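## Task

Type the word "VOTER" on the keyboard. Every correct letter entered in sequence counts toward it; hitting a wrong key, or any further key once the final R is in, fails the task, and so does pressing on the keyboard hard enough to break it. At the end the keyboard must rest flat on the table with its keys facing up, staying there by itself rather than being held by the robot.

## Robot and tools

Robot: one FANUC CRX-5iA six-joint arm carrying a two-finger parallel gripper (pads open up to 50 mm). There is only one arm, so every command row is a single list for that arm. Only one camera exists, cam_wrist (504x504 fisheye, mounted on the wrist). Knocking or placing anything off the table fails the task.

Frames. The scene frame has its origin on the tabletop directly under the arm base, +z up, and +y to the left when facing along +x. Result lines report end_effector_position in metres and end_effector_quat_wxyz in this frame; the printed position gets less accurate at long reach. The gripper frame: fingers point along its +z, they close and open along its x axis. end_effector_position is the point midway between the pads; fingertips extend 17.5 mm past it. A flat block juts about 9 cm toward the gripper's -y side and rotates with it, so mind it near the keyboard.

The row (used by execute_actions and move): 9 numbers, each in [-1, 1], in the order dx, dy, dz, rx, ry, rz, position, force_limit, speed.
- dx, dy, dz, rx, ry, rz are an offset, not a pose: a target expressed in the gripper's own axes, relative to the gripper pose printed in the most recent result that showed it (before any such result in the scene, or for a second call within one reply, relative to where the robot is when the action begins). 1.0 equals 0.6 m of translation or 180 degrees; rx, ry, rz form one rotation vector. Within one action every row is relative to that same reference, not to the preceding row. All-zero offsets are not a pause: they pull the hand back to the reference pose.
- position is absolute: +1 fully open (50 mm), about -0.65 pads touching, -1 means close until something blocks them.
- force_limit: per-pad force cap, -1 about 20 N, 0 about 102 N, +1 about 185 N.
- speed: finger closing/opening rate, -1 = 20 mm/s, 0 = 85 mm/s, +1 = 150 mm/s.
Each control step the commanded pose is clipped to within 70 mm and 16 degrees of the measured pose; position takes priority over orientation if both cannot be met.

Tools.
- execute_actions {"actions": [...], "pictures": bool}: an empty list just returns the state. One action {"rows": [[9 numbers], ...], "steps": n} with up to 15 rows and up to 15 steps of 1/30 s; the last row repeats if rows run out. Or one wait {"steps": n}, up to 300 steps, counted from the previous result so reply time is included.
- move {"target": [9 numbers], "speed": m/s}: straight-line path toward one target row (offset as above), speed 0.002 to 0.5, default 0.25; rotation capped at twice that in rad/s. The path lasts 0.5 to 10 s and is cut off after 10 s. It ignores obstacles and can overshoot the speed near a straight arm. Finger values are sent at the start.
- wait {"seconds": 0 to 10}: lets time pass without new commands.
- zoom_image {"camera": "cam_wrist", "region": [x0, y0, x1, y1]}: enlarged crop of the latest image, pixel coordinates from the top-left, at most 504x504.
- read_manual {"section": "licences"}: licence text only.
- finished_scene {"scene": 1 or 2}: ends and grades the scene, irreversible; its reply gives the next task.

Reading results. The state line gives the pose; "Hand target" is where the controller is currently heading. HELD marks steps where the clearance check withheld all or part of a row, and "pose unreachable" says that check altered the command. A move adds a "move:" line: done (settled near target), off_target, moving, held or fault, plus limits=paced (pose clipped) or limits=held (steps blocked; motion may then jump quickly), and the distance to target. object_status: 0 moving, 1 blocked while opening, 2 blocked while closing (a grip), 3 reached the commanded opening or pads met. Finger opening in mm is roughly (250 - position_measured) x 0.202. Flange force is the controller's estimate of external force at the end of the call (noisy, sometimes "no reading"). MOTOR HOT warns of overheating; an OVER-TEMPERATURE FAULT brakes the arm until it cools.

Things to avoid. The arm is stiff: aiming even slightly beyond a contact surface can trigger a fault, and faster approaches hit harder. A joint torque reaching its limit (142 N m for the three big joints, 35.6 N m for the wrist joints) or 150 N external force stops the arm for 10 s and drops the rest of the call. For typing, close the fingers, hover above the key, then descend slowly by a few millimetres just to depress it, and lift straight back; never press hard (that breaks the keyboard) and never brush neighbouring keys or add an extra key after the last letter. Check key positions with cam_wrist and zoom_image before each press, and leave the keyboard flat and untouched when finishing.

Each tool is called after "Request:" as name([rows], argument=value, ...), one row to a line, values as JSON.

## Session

Request:
execute_actions(actions=[])

Scene clock: 0.00 s of 4023.00 s.
end_effector_position=(+0.3212, +0.3530, +0.2181) position_measured=250 object_status=3 end_effector_quat_wxyz=(+0.396, +0.762, -0.388, +0.335)
Joint positions: [ 1.349  0.838  0.191  0.419 -2.065  2.288]
Joint velocities: [-0.001  0.001 -0.001 -0.    -0.     0.   ]
Flange force (N, the push that the arm receives, along the gripper's own x y z axes): no reading
Hand target: +0.321, +0.353, +0.218; +0.396, +0.762, -0.388, +0.335
camera_calibration (this result's frames):
cam_wrist: T_world_to_cam=[[0.446401, -0.339989, 0.827728, -0.201458], [-0.89483, -0.167261, 0.413887, 0.263776], [-0.00227054, -0.925436, -0.378898, 0.559372], [0, 0, 0, 1]] pos_world=[0.327236, 0.493289, 0.269524]

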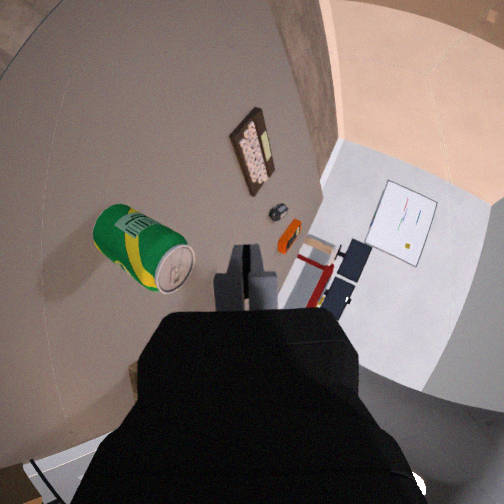

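Request:
zoom_image(camera="cam_wrist", region=[205, 100, 305, 200])

Request:
zoom_image(camera="cam_wrist", region=[210, 190, 310, 290])

Region (205, 100, 305, 200) of cam_wrist's 504x504 image, scaled by 5.040, with more detail than that image has.

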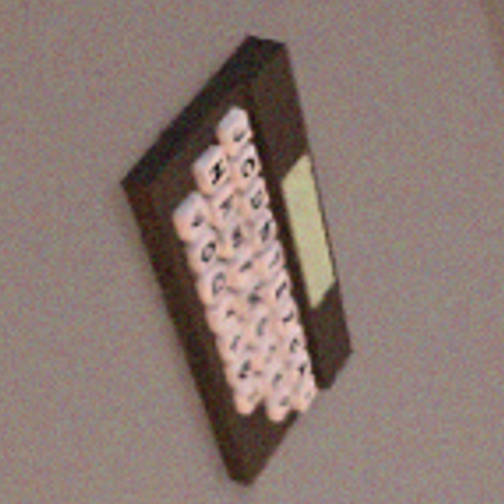

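Region (210, 190, 310, 290) of cam_wrist's 504x504 image, scaled by 5.040, with more detail than that image has.

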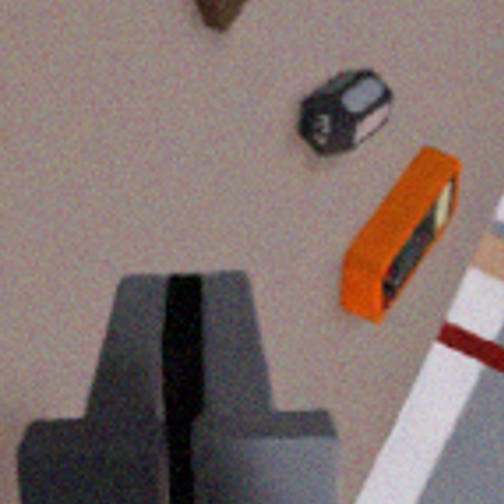

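Request:
move(target=[0.0857,-0.1473,0.5222,0.0038,-0.2094,-0.0096,-1,-1,0], speed=0.4)

Scene clock: 8.47 s of 4023.00 s.
end_effector_position=(+0.4866, +0.0997, +0.0877) position_measured=251 object_status=3 end_effector_quat_wxyz=(+0.249, +0.837, -0.482, +0.070)
Joint positions: [ 0.661  0.492 -0.227  0.393 -1.362  2.726]
Joint velocities: [-0.001  0.    -0.001 -0.    -0.     0.   ]
Flange force (N, the push that the arm receives, along the gripper's own x y z axes): [-1.1 5.8 1.0]
Hand target: +0.487, +0.100, +0.088; +0.249, +0.837, -0.482, +0.070
Off the commanded pose: 0.003 m, 0 deg.
After step 90, 4.07 s passed at rest.
move: done; limits=paced
camera_calibration (this result's frames):
cam_wrist: T_world_to_cam=[[0.497432, -0.786561, 0.3659, -0.193262], [-0.80726, -0.265263, 0.527226, 0.380674], [-0.317636, -0.557635, -0.76691, 0.426709], [0, 0, 0, 1]] pos_world=[0.538976, 0.186914, 0.19726]

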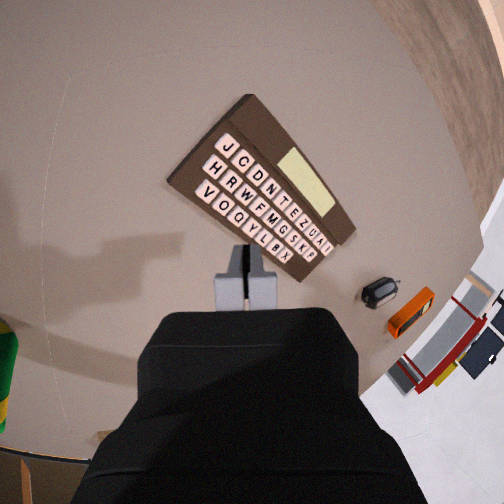

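Request:
zoom_image(camera="cam_wrist", region=[180, 120, 300, 240])

Request:
zoom_image(camera="cam_wrist", region=[225, 165, 345, 285])

Region (180, 120, 300, 240) of cam_wrist's 504x504 image, scaled by 4.200, with more detail than that image has.

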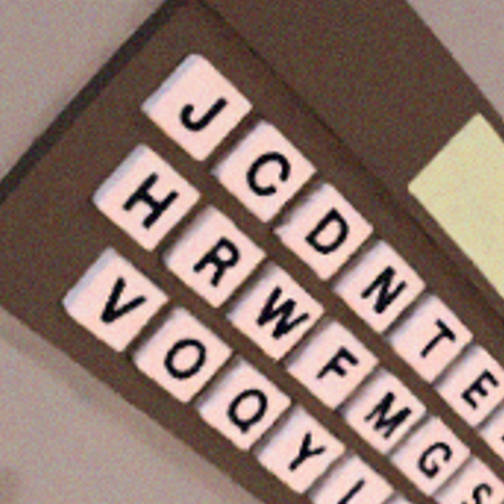

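Region (225, 165, 345, 285) of cam_wrist's 504x504 image, scaled by 4.200, with more detail than that image has.

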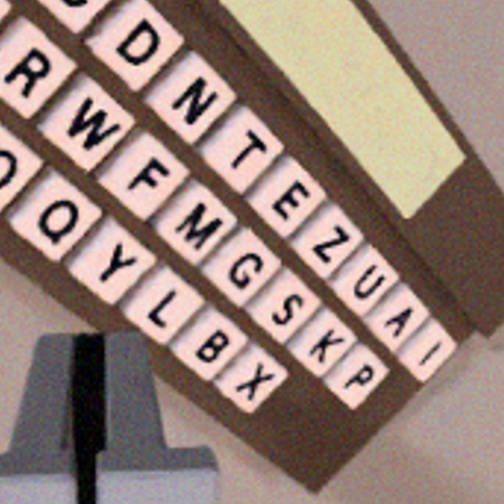

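Request:
execute_actions([
  {"rows":[[-0.0006,-0.0011,0.0009,0,0,0,-1,-1,0],[-0.0023,-0.0042,0.0034,0,0,0,-1,-1,0],[-0.0051,-0.0092,0.0074,0,0,0,-1,-1,0],[-0.0086,-0.0156,0.0125,0,0,0,-1,-1,0],[-0.0126,-0.0229,0.0184,0,0,0,-1,-1,0],[-0.0167,-0.0304,0.0244,0,0,0,-1,-1,0],[-0.0207,-0.0377,0.0303,0,0,0,-1,-1,0],[-0.0242,-0.0441,0.0354,0,0,0,-1,-1,0],[-0.027,-0.0491,0.0394,0,0,0,-1,-1,0],[-0.0287,-0.0522,0.0419,0,0,0,-1,-1,0],[-0.0293,-0.0533,0.0428,0,0,0,-1,-1,0]],"steps":15},
])

Request:
zoom_image(camera="cam_wrist", region=[190, 160, 310, 280])

Scene clock: 12.07 s of 4023.00 s.
end_effector_position=(+0.5011, +0.1138, +0.0481) position_measured=251 object_status=3 end_effector_quat_wxyz=(+0.249, +0.837, -0.482, +0.070)
Joint positions: [ 0.653  0.589 -0.189  0.403 -1.306  2.708]
Joint velocities: [-0.002  0.008  0.008  0.001  0.004 -0.001]
Flange force (N, the push that the arm receives, along the gripper's own x y z axes): [-0.6 -0.9 1.3]
Hand target: +0.501, +0.114, +0.048; +0.249, +0.837, -0.482, +0.070
Off the commanded pose: 0.000 m, 0 deg.
Steps of this call (steps 1 to 90: nothing new was sent; then 0.10 s passed at rest; steps 91 to 105: all 15 steps of this action). Readings (end_effector_position | what the end effector reports):
91: (+0.4866, +0.0997, +0.0876) | position_measured=251 object_status=3
92: (+0.4867, +0.0998, +0.0872) | position_measured=251 object_status=3
94: (+0.4877, +0.1011, +0.0838) | position_measured=251 object_status=3
98: (+0.4933, +0.1066, +0.0682) | position_measured=251 object_status=3
105: the state above
camera_calibration (this result's frames):
cam_wrist: T_world_to_cam=[[0.497326, -0.786598, 0.365966, -0.17482], [-0.807342, -0.26519, 0.527137, 0.417], [-0.317594, -0.557619, -0.766939, 0.408786], [0, 0, 0, 1]] pos_world=[0.553432, 0.201018, 0.157676]

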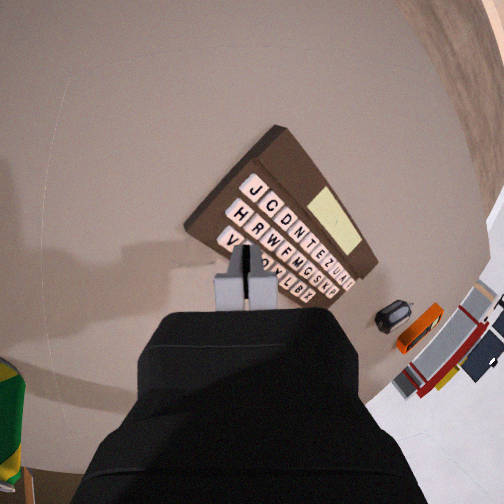

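Region (190, 160, 310, 280) of cam_wrist's 504x504 image, scaled by 4.200, with more detail than that image has.

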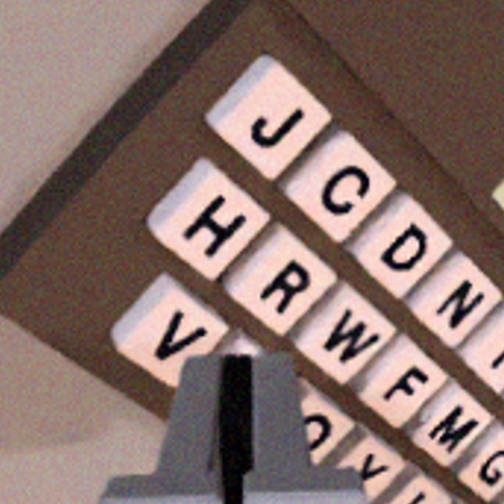

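Request:
execute_actions([
  {"rows":[[-0.0006,-0.0006,0.0014,0,0,0,-1,-1,0],[-0.0015,-0.0015,0.0036,0,0,0,-1,-1,0],[-0.0025,-0.0024,0.0061,0,0,0,-1,-1,0],[-0.0033,-0.0033,0.0081,0,0,0,-1,-1,0],[-0.0039,-0.0038,0.0095,0,0,0,-1,-1,0],[-0.0043,-0.0042,0.0105,0,0,0,-1,-1,0],[-0.0046,-0.0045,0.0112,0,0,0,-1,-1,0],[-0.0048,-0.0047,0.0117,0,0,0,-1,-1,0]],"steps":11},
])

Request:
zoom_image(camera="cam_wrist", region=[190, 160, 310, 280])

Scene clock: 13.50 s of 4023.00 s.
end_effector_position=(+0.5011, +0.1138, +0.0401) position_measured=251 object_status=3 end_effector_quat_wxyz=(+0.249, +0.837, -0.482, +0.070)
Joint positions: [ 0.651  0.601 -0.193  0.406 -1.29   2.703]
Joint velocities: [ 0.001  0.004 -0.001  0.001  0.003 -0.001]
Flange force (N, the push that the arm receives, along the gripper's own x y z axes): [1.4 8.7 0.5]
Hand target: +0.501, +0.114, +0.040; +0.249, +0.837, -0.482, +0.070
Off the commanded pose: 0.000 m, 0 deg.
Steps of this call (steps 1 to 32: nothing new was sent; steps 33 to 43: all 11 steps of this action). Readings (end_effector_position | what the end effector reports):
33: (+0.5012, +0.1139, +0.0479) | position_measured=251 object_status=3
34: (+0.5013, +0.1140, +0.0475) | position_measured=251 object_status=3
36: (+0.5012, +0.1139, +0.0451) | position_measured=251 object_status=3
40: (+0.5011, +0.1138, +0.0408) | position_measured=251 object_status=3
43: the state above
camera_calibration (this result's frames):
cam_wrist: T_world_to_cam=[[0.497296, -0.786609, 0.365982, -0.171898], [-0.807364, -0.265171, 0.527112, 0.42124], [-0.317583, -0.557612, -0.766948, 0.402608], [0, 0, 0, 1]] pos_world=[0.55344, 0.200983, 0.149651]

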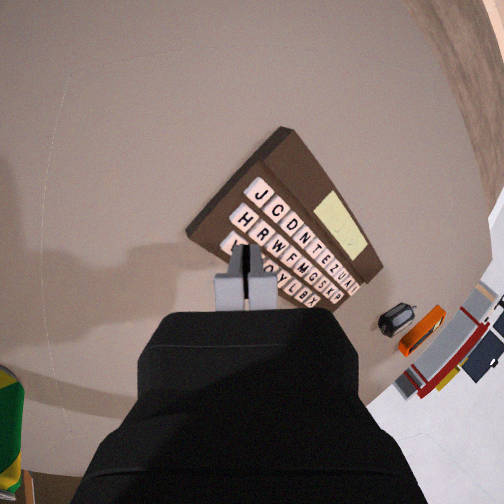

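Region (190, 160, 310, 280) of cam_wrist's 504x504 image, scaled by 4.200, with more detail than that image has.

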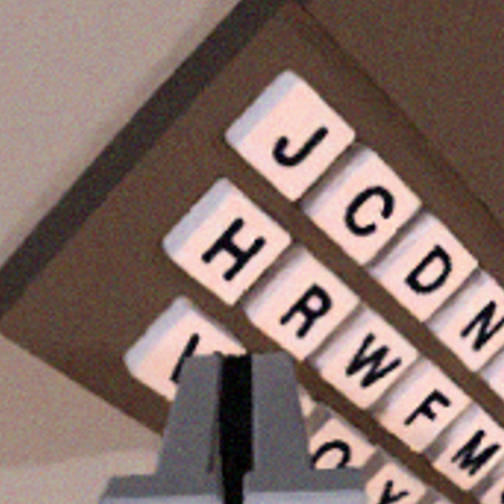

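Request:
execute_actions([
  {"rows":[[-0.0003,-0.0003,0.0007,0,0,0,-1,-1,0],[-0.0006,-0.0006,0.0014,0,0,0,-1,-1,0],[-0.0007,-0.0007,0.0017,0,0,0,-1,-1,0]],"steps":6},
])

Request:
zoom_image(camera="cam_wrist", region=[190, 160, 310, 280])

Scene clock: 14.47 s of 4023.00 s.
end_effector_position=(+0.5011, +0.1138, +0.0389) position_measured=251 object_status=3 end_effector_quat_wxyz=(+0.249, +0.837, -0.482, +0.070)
Joint positions: [ 0.651  0.602 -0.193  0.406 -1.288  2.702]
Joint velocities: [-0.    -0.    -0.001  0.001  0.002 -0.001]
Flange force (N, the push that the arm receives, along the gripper's own x y z axes): [2.1 3.0 -0.5]
Hand target: +0.501, +0.114, +0.039; +0.249, +0.837, -0.482, +0.070
Off the commanded pose: 0.000 m, 0 deg.
Steps of this call (steps 1 to 23: nothing new was sent; steps 24 to 29: all 6 steps of this action). Readings (end_effector_position | what the end effector reports):
24: (+0.5011, +0.1138, +0.0400) | position_measured=251 object_status=3
25: (+0.5011, +0.1138, +0.0398) | position_measured=251 object_status=3
27: (+0.5011, +0.1138, +0.0391) | position_measured=251 object_status=3
29: the state above
camera_calibration (this result's frames):
cam_wrist: T_world_to_cam=[[0.497298, -0.786606, 0.365987, -0.171483], [-0.80736, -0.265163, 0.527122, 0.421846], [-0.317591, -0.55762, -0.766939, 0.401731], [0, 0, 0, 1]] pos_world=[0.553446, 0.200982, 0.148499]

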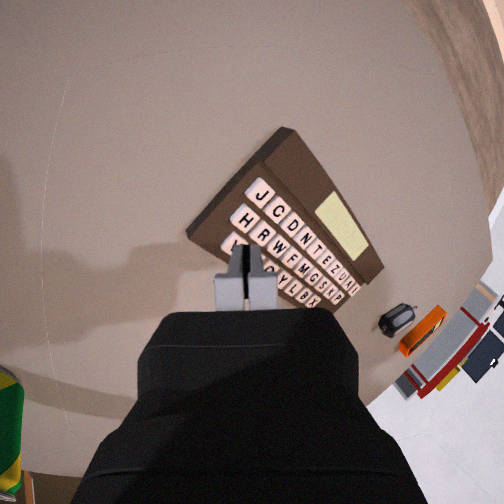

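Region (190, 160, 310, 280) of cam_wrist's 504x504 image, scaled by 4.200, with more detail than that image has.

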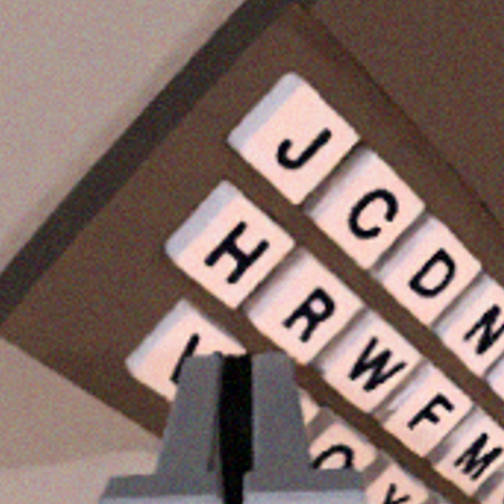

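Request:
execute_actions([
  {"rows":[[-0.00025,-0.00025,0.0006,0,0,0,-1,-1,0],[-0.00048,-0.00047,0.00115,0,0,0,-1,-1,0]],"steps":5},
])

Scene clock: 14.97 s of 4023.00 s.
end_effector_position=(+0.5011, +0.1138, +0.0382) position_measured=251 object_status=3 end_effector_quat_wxyz=(+0.249, +0.837, -0.482, +0.070)
Joint positions: [ 0.651  0.604 -0.194  0.406 -1.287  2.702]
Joint velocities: [-0.001  0.    -0.     0.     0.003 -0.001]
Flange force (N, the push that the arm receives, along the gripper's own x y z axes): [-0.3 6.6 -0.4]
Hand target: +0.501, +0.114, +0.038; +0.249, +0.837, -0.482, +0.070
Off the commanded pose: 0.000 m, 0 deg.
Steps of this call (steps 1 to 10: nothing new was sent; steps 11 to 15: all 5 steps of this action). Readings (end_effector_position | what the end effector reports):
11: (+0.5011, +0.1138, +0.0389) | position_measured=251 object_status=3
12: (+0.5011, +0.1138, +0.0387) | position_measured=251 object_status=3
14: (+0.5011, +0.1138, +0.0382) | position_measured=251 object_status=3
15: the state above
camera_calibration (this result's frames):
cam_wrist: T_world_to_cam=[[0.497302, -0.786601, 0.365991, -0.171206], [-0.807355, -0.265157, 0.527134, 0.422244], [-0.317599, -0.557629, -0.766929, 0.401147], [0, 0, 0, 1]] pos_world=[0.553446, 0.200982, 0.147733]

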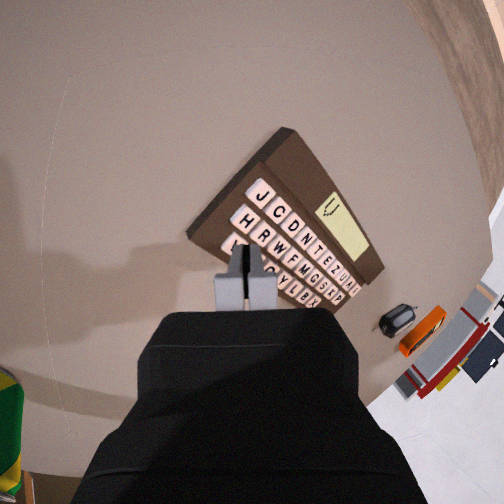

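Request:
execute_actions([
  {"rows":[[0.0005,0.0005,-0.0013,0,0,0,-1,-1,0],[0.0016,0.0016,-0.0039,0,0,0,-1,-1,0],[0.0027,0.0026,-0.0065,0,0,0,-1,-1,0],[0.0034,0.0033,-0.0082,0,0,0,-1,-1,0],[0.00445,0.00435,-0.00795,0,0,0,-1,-1,0],[0.00691,0.00675,-0.00597,0,0,0,-1,-1,0],[0.01048,0.01023,-0.00309,0,0,0,-1,-1,0],[0.01443,0.01408,0.0001,0,0,0,-1,-1,0],[0.018,0.01756,0.00298,0,0,0,-1,-1,0],[0.02045,0.01995,0.00495,0,0,0,-1,-1,0],[0.02134,0.02082,0.00567,0,0,0,-1,-1,0],[0.02045,0.01995,0.00783,0,0,0,-1,-1,0],[0.01932,0.01884,0.01058,0,0,0,-1,-1,0],[0.01837,0.01791,0.01289,0,0,0,-1,-1,0],[0.01771,0.01727,0.01447,0,0,0,-1,-1,0]],"steps":15},
], pictures=false)

Request:
execute_actions([
  {"steps":5},
])

Request:
zoom_image(camera="cam_wrist", region=[190, 160, 310, 280])

Scene clock: 17.43 s of 4023.00 s.
end_effector_position=(+0.4969, +0.0972, +0.0406) position_measured=251 object_status=3 end_effector_quat_wxyz=(+0.248, +0.837, -0.482, +0.070)
Joint positions: [ 0.633  0.575 -0.233  0.417 -1.272  2.709]
Joint velocities: [-0.012  0.066 -0.03   0.019  0.087 -0.038]
Flange force (N, the push that the arm receives, along the gripper's own x y z axes): [0.9 14.8 0.9]
Hand target: +0.497, +0.097, +0.038; +0.249, +0.837, -0.482, +0.070
Off the commanded pose: 0.003 m, 0 deg.
Steps of this call (steps 1 to 59: nothing new was sent; steps 60 to 74: all 15 steps of this action). Readings (end_effector_position | what the end effector reports):
60: (+0.5011, +0.1138, +0.0381) | position_measured=251 object_status=3
61: (+0.5011, +0.1137, +0.0385) | position_measured=251 object_status=3
63: (+0.5013, +0.1133, +0.0412) | position_measured=251 object_status=3
67: (+0.4999, +0.1104, +0.0440) | position_measured=251 object_status=3
74: the state above

Scene clock: 17.60 s of 4023.00 s.
end_effector_position=(+0.4969, +0.0971, +0.0382) position_measured=251 object_status=3 end_effector_quat_wxyz=(+0.249, +0.837, -0.482, +0.070)
Joint positions: [ 0.632  0.578 -0.235  0.418 -1.267  2.707]
Joint velocities: [ 0.     0.001  0.001  0.     0.003 -0.   ]
Flange force (N, the push that the arm receives, along the gripper's own x y z axes): [1.0 1.7 -1.7]
Hand target: +0.497, +0.097, +0.038; +0.249, +0.837, -0.482, +0.070
Off the commanded pose: 0.000 m, 0 deg.
Steps of this call (steps 1 to 5: nothing new was sent). Readings (end_effector_position | what the end effector reports):
1: (+0.4969, +0.0972, +0.0392) | position_measured=251 object_status=3
2: (+0.4969, +0.0971, +0.0385) | position_measured=251 object_status=3
4: (+0.4969, +0.0971, +0.0382) | position_measured=251 object_status=3
5: the state above
camera_calibration (this result's frames):
cam_wrist: T_world_to_cam=[[0.497283, -0.786587, 0.366048, -0.182244], [-0.807386, -0.265145, 0.527092, 0.414425], [-0.317548, -0.557656, -0.766931, 0.390525], [0, 0, 0, 1]] pos_world=[0.549238, 0.18431, 0.147775]

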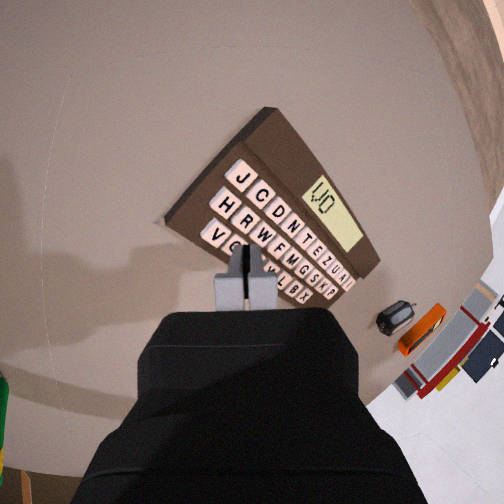

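Region (190, 160, 310, 280) of cam_wrist's 504x504 image, scaled by 4.200, with more detail than that image has.

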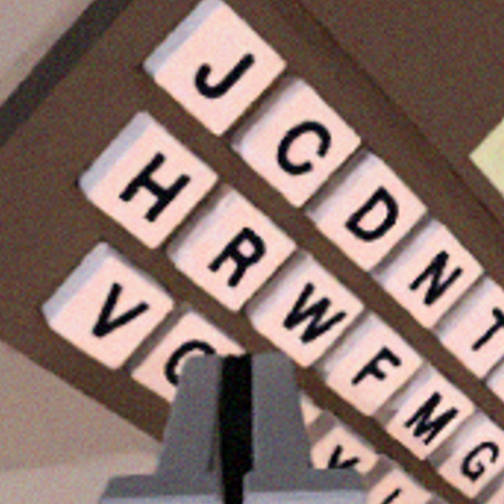

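Request:
execute_actions([
  {"rows":[[0.0005,0.0005,-0.0013,0,0,0,-1,-1,0],[0.0016,0.0016,-0.0039,0,0,0,-1,-1,0],[0.0027,0.0026,-0.0065,0,0,0,-1,-1,0],[0.005,0.0033,-0.0076,0,0,0,-1,-1,0],[0.0099,0.0033,-0.0061,0,0,0,-1,-1,0],[0.0174,0.0031,-0.0031,0,0,0,-1,-1,0],[0.027,0.0029,0.0007,0,0,0,-1,-1,0],[0.0379,0.0026,0.0051,0,0,0,-1,-1,0],[0.0493,0.0023,0.0097,0,0,0,-1,-1,0],[0.0602,0.0021,0.0141,0,0,0,-1,-1,0],[0.0698,0.0018,0.018,0,0,0,-1,-1,0],[0.0772,0.0016,0.021,0,0,0,-1,-1,0],[0.0819,0.0015,0.0229,0,0,0,-1,-1,0],[0.0836,0.0015,0.0235,0,0,0,-1,-1,0]],"steps":15},
], pictures=false)

Request:
execute_actions([
  {"steps":3},
])

Request:
zoom_image(camera="cam_wrist", region=[170, 160, 290, 280])

Scene clock: 19.43 s of 4023.00 s.
end_effector_position=(+0.5185, +0.0543, +0.0445) position_measured=251 object_status=3 end_effector_quat_wxyz=(+0.249, +0.837, -0.482, +0.070)
Joint positions: [ 0.546  0.56  -0.239  0.462 -1.254  2.769]
Joint velocities: [-0.202 -0.001  0.     0.1    0.054  0.137]
Flange force (N, the push that the arm receives, along the gripper's own x y z axes): [11.6 3.3 1.4]
Hand target: +0.521, +0.051, +0.044; +0.249, +0.837, -0.482, +0.070
Off the commanded pose: 0.004 m, 0 deg.
Steps of this call (steps 1 to 40: nothing new was sent; steps 41 to 55: all 15 steps of this action). Readings (end_effector_position | what the end effector reports):
41: (+0.4969, +0.0971, +0.0382) | position_measured=251 object_status=3
42: (+0.4969, +0.0970, +0.0385) | position_measured=251 object_status=3
44: (+0.4971, +0.0966, +0.0413) | position_measured=251 object_status=3
48: (+0.5009, +0.0895, +0.0442) | position_measured=251 object_status=3
55: the state above

Scene clock: 19.53 s of 4023.00 s.
end_effector_position=(+0.5206, +0.0511, +0.0445) position_measured=251 object_status=3 end_effector_quat_wxyz=(+0.249, +0.837, -0.482, +0.070)
Joint positions: [ 0.539  0.561 -0.238  0.465 -1.252  2.774]
Joint velocities: [-0.004  0.003  0.002  0.003  0.004  0.006]
Flange force (N, the push that the arm receives, along the gripper's own x y z axes): [3.5 6.5 2.2]
Hand target: +0.521, +0.051, +0.044; +0.249, +0.837, -0.482, +0.070
Off the commanded pose: 0.000 m, 0 deg.
Steps of this call (steps 1 to 3: nothing new was sent). Readings (end_effector_position | what the end effector reports):
1: (+0.5198, +0.0519, +0.0445) | position_measured=251 object_status=3
2: (+0.5205, +0.0512, +0.0445) | position_measured=251 object_status=3
3: the state above
camera_calibration (this result's frames):
cam_wrist: T_world_to_cam=[[0.497121, -0.786418, 0.36663, -0.232447], [-0.807609, -0.264883, 0.526882, 0.418175], [-0.317235, -0.558018, -0.766797, 0.377079], [0, 0, 0, 1]] pos_world=[0.572899, 0.138384, 0.154036]

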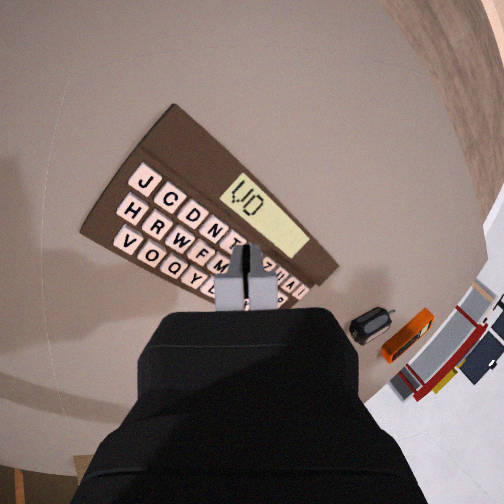

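Region (170, 160, 290, 280) of cam_wrist's 504x504 image, scaled by 4.200, with more detail than that image has.

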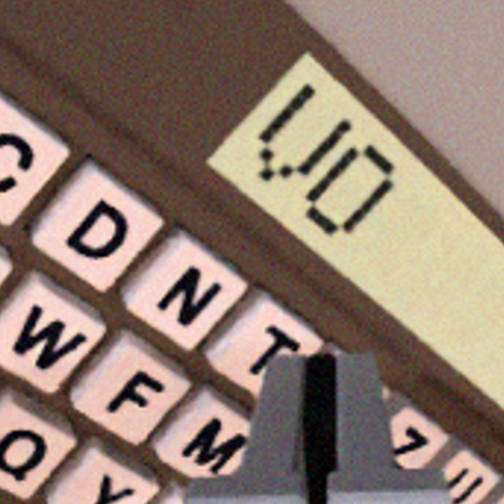

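Request:
execute_actions([
  {"rows":[[-0.0007,-0.0007,0.0017,0,0,0,-1,-1,0],[-0.0017,-0.0017,0.0042,0,0,0,-1,-1,0],[-0.0027,-0.0026,0.0065,0,0,0,-1,-1,0],[-0.0034,-0.0033,0.0082,0,0,0,-1,-1,0],[-0.0038,-0.0037,0.0092,0,0,0,-1,-1,0]],"steps":9},
])

Scene clock: 20.47 s of 4023.00 s.
end_effector_position=(+0.5206, +0.0511, +0.0382) position_measured=251 object_status=3 end_effector_quat_wxyz=(+0.249, +0.837, -0.482, +0.070)
Joint positions: [ 0.537  0.57  -0.242  0.468 -1.24   2.769]
Joint velocities: [-0.001  0.003 -0.002  0.001  0.001 -0.001]
Flange force (N, the push that the arm receives, along the gripper's own x y z axes): [-0.9 6.3 0.8]
Hand target: +0.521, +0.051, +0.038; +0.249, +0.837, -0.482, +0.070
Off the commanded pose: 0.000 m, 0 deg.
Steps of this call (steps 1 to 19: nothing new was sent; steps 20 to 28: all 9 steps of this action). Readings (end_effector_position | what the end effector reports):
20: (+0.5208, +0.0511, +0.0444) | position_measured=251 object_status=3
21: (+0.5209, +0.0512, +0.0439) | position_measured=251 object_status=3
23: (+0.5207, +0.0512, +0.0413) | position_measured=251 object_status=3
27: (+0.5206, +0.0511, +0.0382) | position_measured=251 object_status=3
28: the state above
camera_calibration (this result's frames):
cam_wrist: T_world_to_cam=[[0.497089, -0.786432, 0.366643, -0.230134], [-0.807637, -0.264871, 0.526846, 0.421521], [-0.317216, -0.558003, -0.766816, 0.372231], [0, 0, 0, 1]] pos_world=[0.572911, 0.13837, 0.147733]

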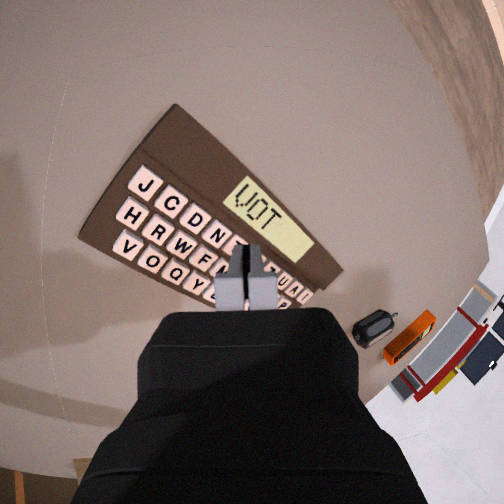

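E is the next key to the right; same hop as V→O.

Request:
execute_actions([
  {"rows":[[0.0005,0.0005,-0.0013,0,0,0,-1,-1,0],[0.0016,0.0016,-0.0039,0,0,0,-1,-1,0],[0.0027,0.0026,-0.0065,0,0,0,-1,-1,0],[0.0034,0.0033,-0.0082,0,0,0,-1,-1,0],[0.00445,0.00435,-0.00795,0,0,0,-1,-1,0],[0.00691,0.00675,-0.00597,0,0,0,-1,-1,0],[0.01048,0.01023,-0.00309,0,0,0,-1,-1,0],[0.01443,0.01408,0.0001,0,0,0,-1,-1,0],[0.018,0.01756,0.00298,0,0,0,-1,-1,0],[0.02045,0.01995,0.00495,0,0,0,-1,-1,0],[0.02134,0.02082,0.00567,0,0,0,-1,-1,0],[0.02045,0.01995,0.00783,0,0,0,-1,-1,0],[0.01932,0.01884,0.01058,0,0,0,-1,-1,0],[0.01837,0.01791,0.01289,0,0,0,-1,-1,0],[0.01768,0.01724,0.01455,0,0,0,-1,-1,0]],"steps":15},
], pictures=false)

Request:
execute_actions([
  {"steps":5},
])

Scene clock: 21.87 s of 4023.00 s.
end_effector_position=(+0.5164, +0.0346, +0.0406) position_measured=251 object_status=3 end_effector_quat_wxyz=(+0.249, +0.837, -0.482, +0.070)
Joint positions: [ 0.516  0.544 -0.276  0.48  -1.227  2.779]
Joint velocities: [-0.015  0.069 -0.03   0.023  0.089 -0.044]
Flange force (N, the push that the arm receives, along the gripper's own x y z axes): [1.1 5.7 -3.6]
Hand target: +0.516, +0.034, +0.038; +0.249, +0.837, -0.482, +0.070
Off the commanded pose: 0.003 m, 0 deg.
Steps of this call (steps 1 to 27: nothing new was sent; steps 28 to 42: all 15 steps of this action). Readings (end_effector_position | what the end effector reports):
28: (+0.5206, +0.0511, +0.0381) | position_measured=251 object_status=3
29: (+0.5206, +0.0510, +0.0385) | position_measured=251 object_status=3
31: (+0.5207, +0.0506, +0.0412) | position_measured=251 object_status=3
35: (+0.5194, +0.0476, +0.0441) | position_measured=251 object_status=3
42: the state above

Scene clock: 22.03 s of 4023.00 s.
end_effector_position=(+0.5164, +0.0344, +0.0382) position_measured=251 object_status=3 end_effector_quat_wxyz=(+0.249, +0.837, -0.482, +0.070)
Joint positions: [ 0.515  0.548 -0.278  0.482 -1.222  2.777]
Joint velocities: [-0.     0.    -0.    -0.     0.001 -0.   ]
Flange force (N, the push that the arm receives, along the gripper's own x y z axes): [-0.9 11.5 1.5]
Hand target: +0.516, +0.034, +0.038; +0.249, +0.837, -0.482, +0.070
Off the commanded pose: 0.000 m, 0 deg.
Steps of this call (steps 1 to 5: nothing new was sent). Readings (end_effector_position | what the end effector reports):
1: (+0.5164, +0.0345, +0.0392) | position_measured=251 object_status=3
2: (+0.5164, +0.0344, +0.0385) | position_measured=251 object_status=3
4: (+0.5164, +0.0344, +0.0382) | position_measured=251 object_status=3
5: the state above
camera_calibration (this result's frames):
cam_wrist: T_world_to_cam=[[0.497074, -0.78641, 0.36671, -0.241161], [-0.807667, -0.264855, 0.526808, 0.413726], [-0.317162, -0.558042, -0.76681, 0.361561], [0, 0, 0, 1]] pos_world=[0.568701, 0.121692, 0.147731]

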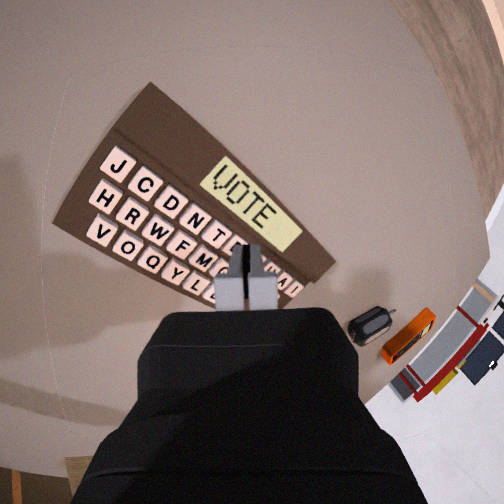

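Request:
execute_actions([
  {"rows":[[0.0006,0.0006,-0.0015,0,0,0,-1,-1,0],[0.0019,0.0018,-0.0045,0,0,0,-1,-1,0],[0.0032,0.0031,-0.0076,0,0,0,-1,-1,0],[0.0025,0.0031,-0.0105,0,0,0,-1,-1,0],[-0.0016,0.0011,-0.0137,0,0,0,-1,-1,0],[-0.0085,-0.0024,-0.0179,0,0,0,-1,-1,0],[-0.0175,-0.007,-0.0235,0,0,0,-1,-1,0],[-0.028,-0.0124,-0.03,0,0,0,-1,-1,0],[-0.0392,-0.0182,-0.037,0,0,0,-1,-1,0],[-0.0503,-0.0239,-0.0439,0,0,0,-1,-1,0],[-0.0608,-0.0293,-0.0504,0,0,0,-1,-1,0],[-0.0698,-0.0339,-0.056,0,0,0,-1,-1,0],[-0.0767,-0.0374,-0.0602,0,0,0,-1,-1,0],[-0.081,-0.0396,-0.0629,0,0,0,-1,-1,0],[-0.0825,-0.0404,-0.0638,0,0,0,-1,-1,0]],"steps":15},
], pictures=false)

Request:
execute_actions([
  {"steps":5},
])

Request:
zoom_image(camera="cam_wrist", region=[170, 160, 290, 280])

Scene clock: 23.60 s of 4023.00 s.
end_effector_position=(+0.5151, +0.0926, +0.0449) position_measured=251 object_status=3 end_effector_quat_wxyz=(+0.248, +0.838, -0.482, +0.070)
Joint positions: [ 0.606  0.592 -0.19   0.429 -1.287  2.738]
Joint velocities: [ 0.246  0.188  0.292 -0.141 -0.171 -0.119]
Flange force (N, the push that the arm receives, along the gripper's own x y z axes): [-6.9 2.0 -8.6]
Hand target: +0.515, +0.101, +0.045; +0.248, +0.837, -0.482, +0.070
Off the commanded pose: 0.009 m, 0 deg.
Steps of this call (steps 1 to 32: nothing new was sent; steps 33 to 47: all 15 steps of this action). Readings (end_effector_position | what the end effector reports):
33: (+0.5164, +0.0344, +0.0381) | position_measured=251 object_status=3
34: (+0.5164, +0.0343, +0.0386) | position_measured=251 object_status=3
36: (+0.5165, +0.0339, +0.0417) | position_measured=251 object_status=3
40: (+0.5162, +0.0440, +0.0450) | position_measured=251 object_status=3
47: the state above

Scene clock: 23.77 s of 4023.00 s.
end_effector_position=(+0.5152, +0.1010, +0.0449) position_measured=251 object_status=3 end_effector_quat_wxyz=(+0.248, +0.837, -0.482, +0.070)
Joint positions: [ 0.618  0.602 -0.174  0.421 -1.296  2.732]
Joint velocities: [ 0.002  0.002  0.003 -0.001 -0.002 -0.001]
Flange force (N, the push that the arm receives, along the gripper's own x y z axes): [0.5 9.1 -1.5]
Hand target: +0.515, +0.101, +0.045; +0.248, +0.837, -0.482, +0.070
Off the commanded pose: 0.000 m, 0 deg.
Steps of this call (steps 1 to 5: nothing new was sent). Readings (end_effector_position | what the end effector reports):
1: (+0.5151, +0.0975, +0.0449) | position_measured=251 object_status=3
2: (+0.5152, +0.1001, +0.0449) | position_measured=251 object_status=3
4: (+0.5152, +0.1010, +0.0449) | position_measured=251 object_status=3
5: the state above
camera_calibration (this result's frames):
cam_wrist: T_world_to_cam=[[0.497389, -0.786507, 0.366074, -0.190753], [-0.807551, -0.265587, 0.526617, 0.426852], [-0.316964, -0.557557, -0.767244, 0.40337], [0, 0, 0, 1]] pos_world=[0.567436, 0.188239, 0.154526]

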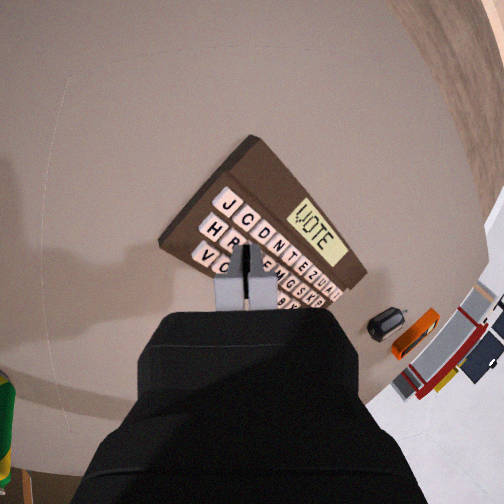

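Region (170, 160, 290, 280) of cam_wrist's 504x504 image, scaled by 4.200, with more detail than that image has.

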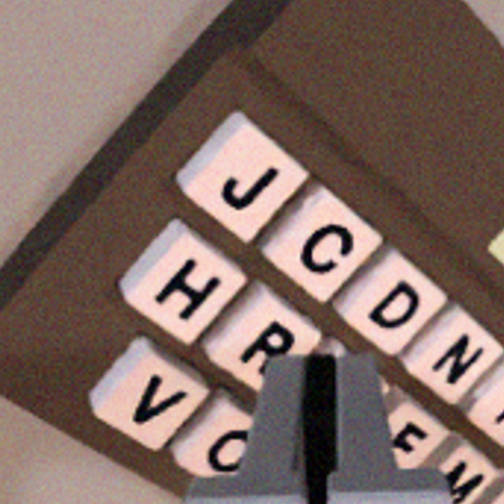

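Aligned on R. Descend 6.75 mm.

Request:
execute_actions([
  {"rows":[[-0.0007,-0.0007,0.0018,0,0,0,-1,-1,0],[-0.0018,-0.0018,0.0045,0,0,0,-1,-1,0],[-0.0029,-0.0028,0.0069,0,0,0,-1,-1,0],[-0.0036,-0.0035,0.0087,0,0,0,-1,-1,0],[-0.00403,-0.00394,0.00978,0,0,0,-1,-1,0]],"steps":9},
])

Scene clock: 24.50 s of 4023.00 s.
end_effector_position=(+0.5152, +0.1011, +0.0382) position_measured=251 object_status=3 end_effector_quat_wxyz=(+0.248, +0.837, -0.482, +0.070)
Joint positions: [ 0.617  0.612 -0.178  0.424 -1.284  2.728]
Joint velocities: [-0.002  0.002 -0.001  0.001  0.002 -0.001]
Flange force (N, the push that the arm receives, along the gripper's own x y z axes): [-1.3 8.8 -0.7]
Hand target: +0.515, +0.101, +0.038; +0.248, +0.837, -0.482, +0.070
Off the commanded pose: 0.000 m, 0 deg.
Steps of this call (steps 1 to 13: nothing new was sent; steps 14 to 22: all 9 steps of this action). Readings (end_effector_position | what the end effector reports):
14: (+0.5152, +0.1012, +0.0448) | position_measured=251 object_status=3
15: (+0.5151, +0.1013, +0.0443) | position_measured=251 object_status=3
17: (+0.5150, +0.1016, +0.0414) | position_measured=251 object_status=3
21: (+0.5152, +0.1012, +0.0383) | position_measured=251 object_status=3
22: the state above
camera_calibration (this result's frames):
cam_wrist: T_world_to_cam=[[0.497474, -0.786454, 0.366073, -0.188286], [-0.807543, -0.265712, 0.526565, 0.430409], [-0.316849, -0.557572, -0.767281, 0.398223], [0, 0, 0, 1]] pos_world=[0.567418, 0.188325, 0.147837]

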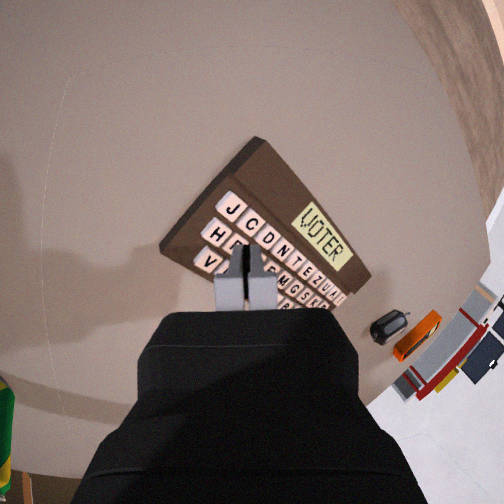

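Request:
execute_actions([
  {"rows":[[0.0007,0.0007,-0.0017,0,0,0,-1,-1,0],[0.0026,0.0025,-0.0063,0,0,0,-1,-1,0],[0.0055,0.0054,-0.0134,0,0,0,-1,-1,0],[0.0088,0.0087,-0.0217,0,0,0,-1,-1,0],[0.0122,0.012,-0.03,0,0,0,-1,-1,0],[0.0151,0.0149,-0.037,0,0,0,-1,-1,0],[0.017,0.0168,-0.0417,0,0,0,-1,-1,0],[0.0177,0.0174,-0.0434,0,0,0,-1,-1,0]],"steps":12},
])

Scene clock: 25.60 s of 4023.00 s.
end_effector_position=(+0.5151, +0.1013, +0.0680) position_measured=251 object_status=3 end_effector_quat_wxyz=(+0.248, +0.837, -0.482, +0.070)
Joint positions: [ 0.624  0.569 -0.161  0.414 -1.34   2.748]
Joint velocities: [ 0.    -0.004  0.003 -0.001 -0.009  0.003]
Flange force (N, the push that the arm receives, along the gripper's own x y z axes): [1.7 10.6 1.6]
Hand target: +0.515, +0.101, +0.068; +0.248, +0.837, -0.482, +0.070
Off the commanded pose: 0.000 m, 0 deg.
Steps of this call (steps 1 to 21: nothing new was sent; steps 22 to 33: all 12 steps of this action). Readings (end_effector_position | what the end effector reports):
22: (+0.5152, +0.1010, +0.0381) | position_measured=251 object_status=3
23: (+0.5152, +0.1009, +0.0387) | position_measured=251 object_status=3
25: (+0.5153, +0.1005, +0.0434) | position_measured=251 object_status=3
29: (+0.5153, +0.1011, +0.0618) | position_measured=251 object_status=3
33: the state above
camera_calibration (this result's frames):
cam_wrist: T_world_to_cam=[[0.497542, -0.786455, 0.365979, -0.199069], [-0.807474, -0.265763, 0.526646, 0.414683], [-0.31692, -0.557547, -0.76727, 0.421193], [0, 0, 0, 1]] pos_world=[0.567375, 0.188483, 0.177632]

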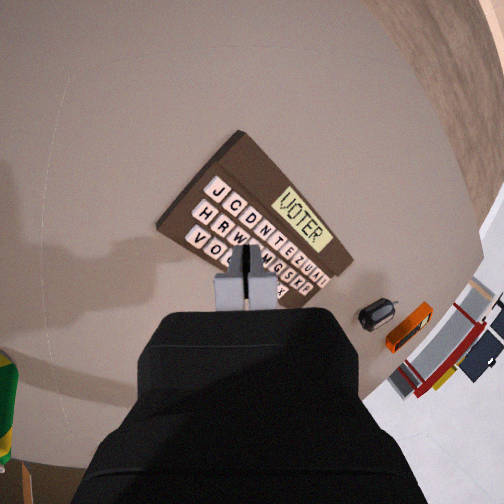

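Request:
finished_scene(scene=2)

The scene is finished: the task was done.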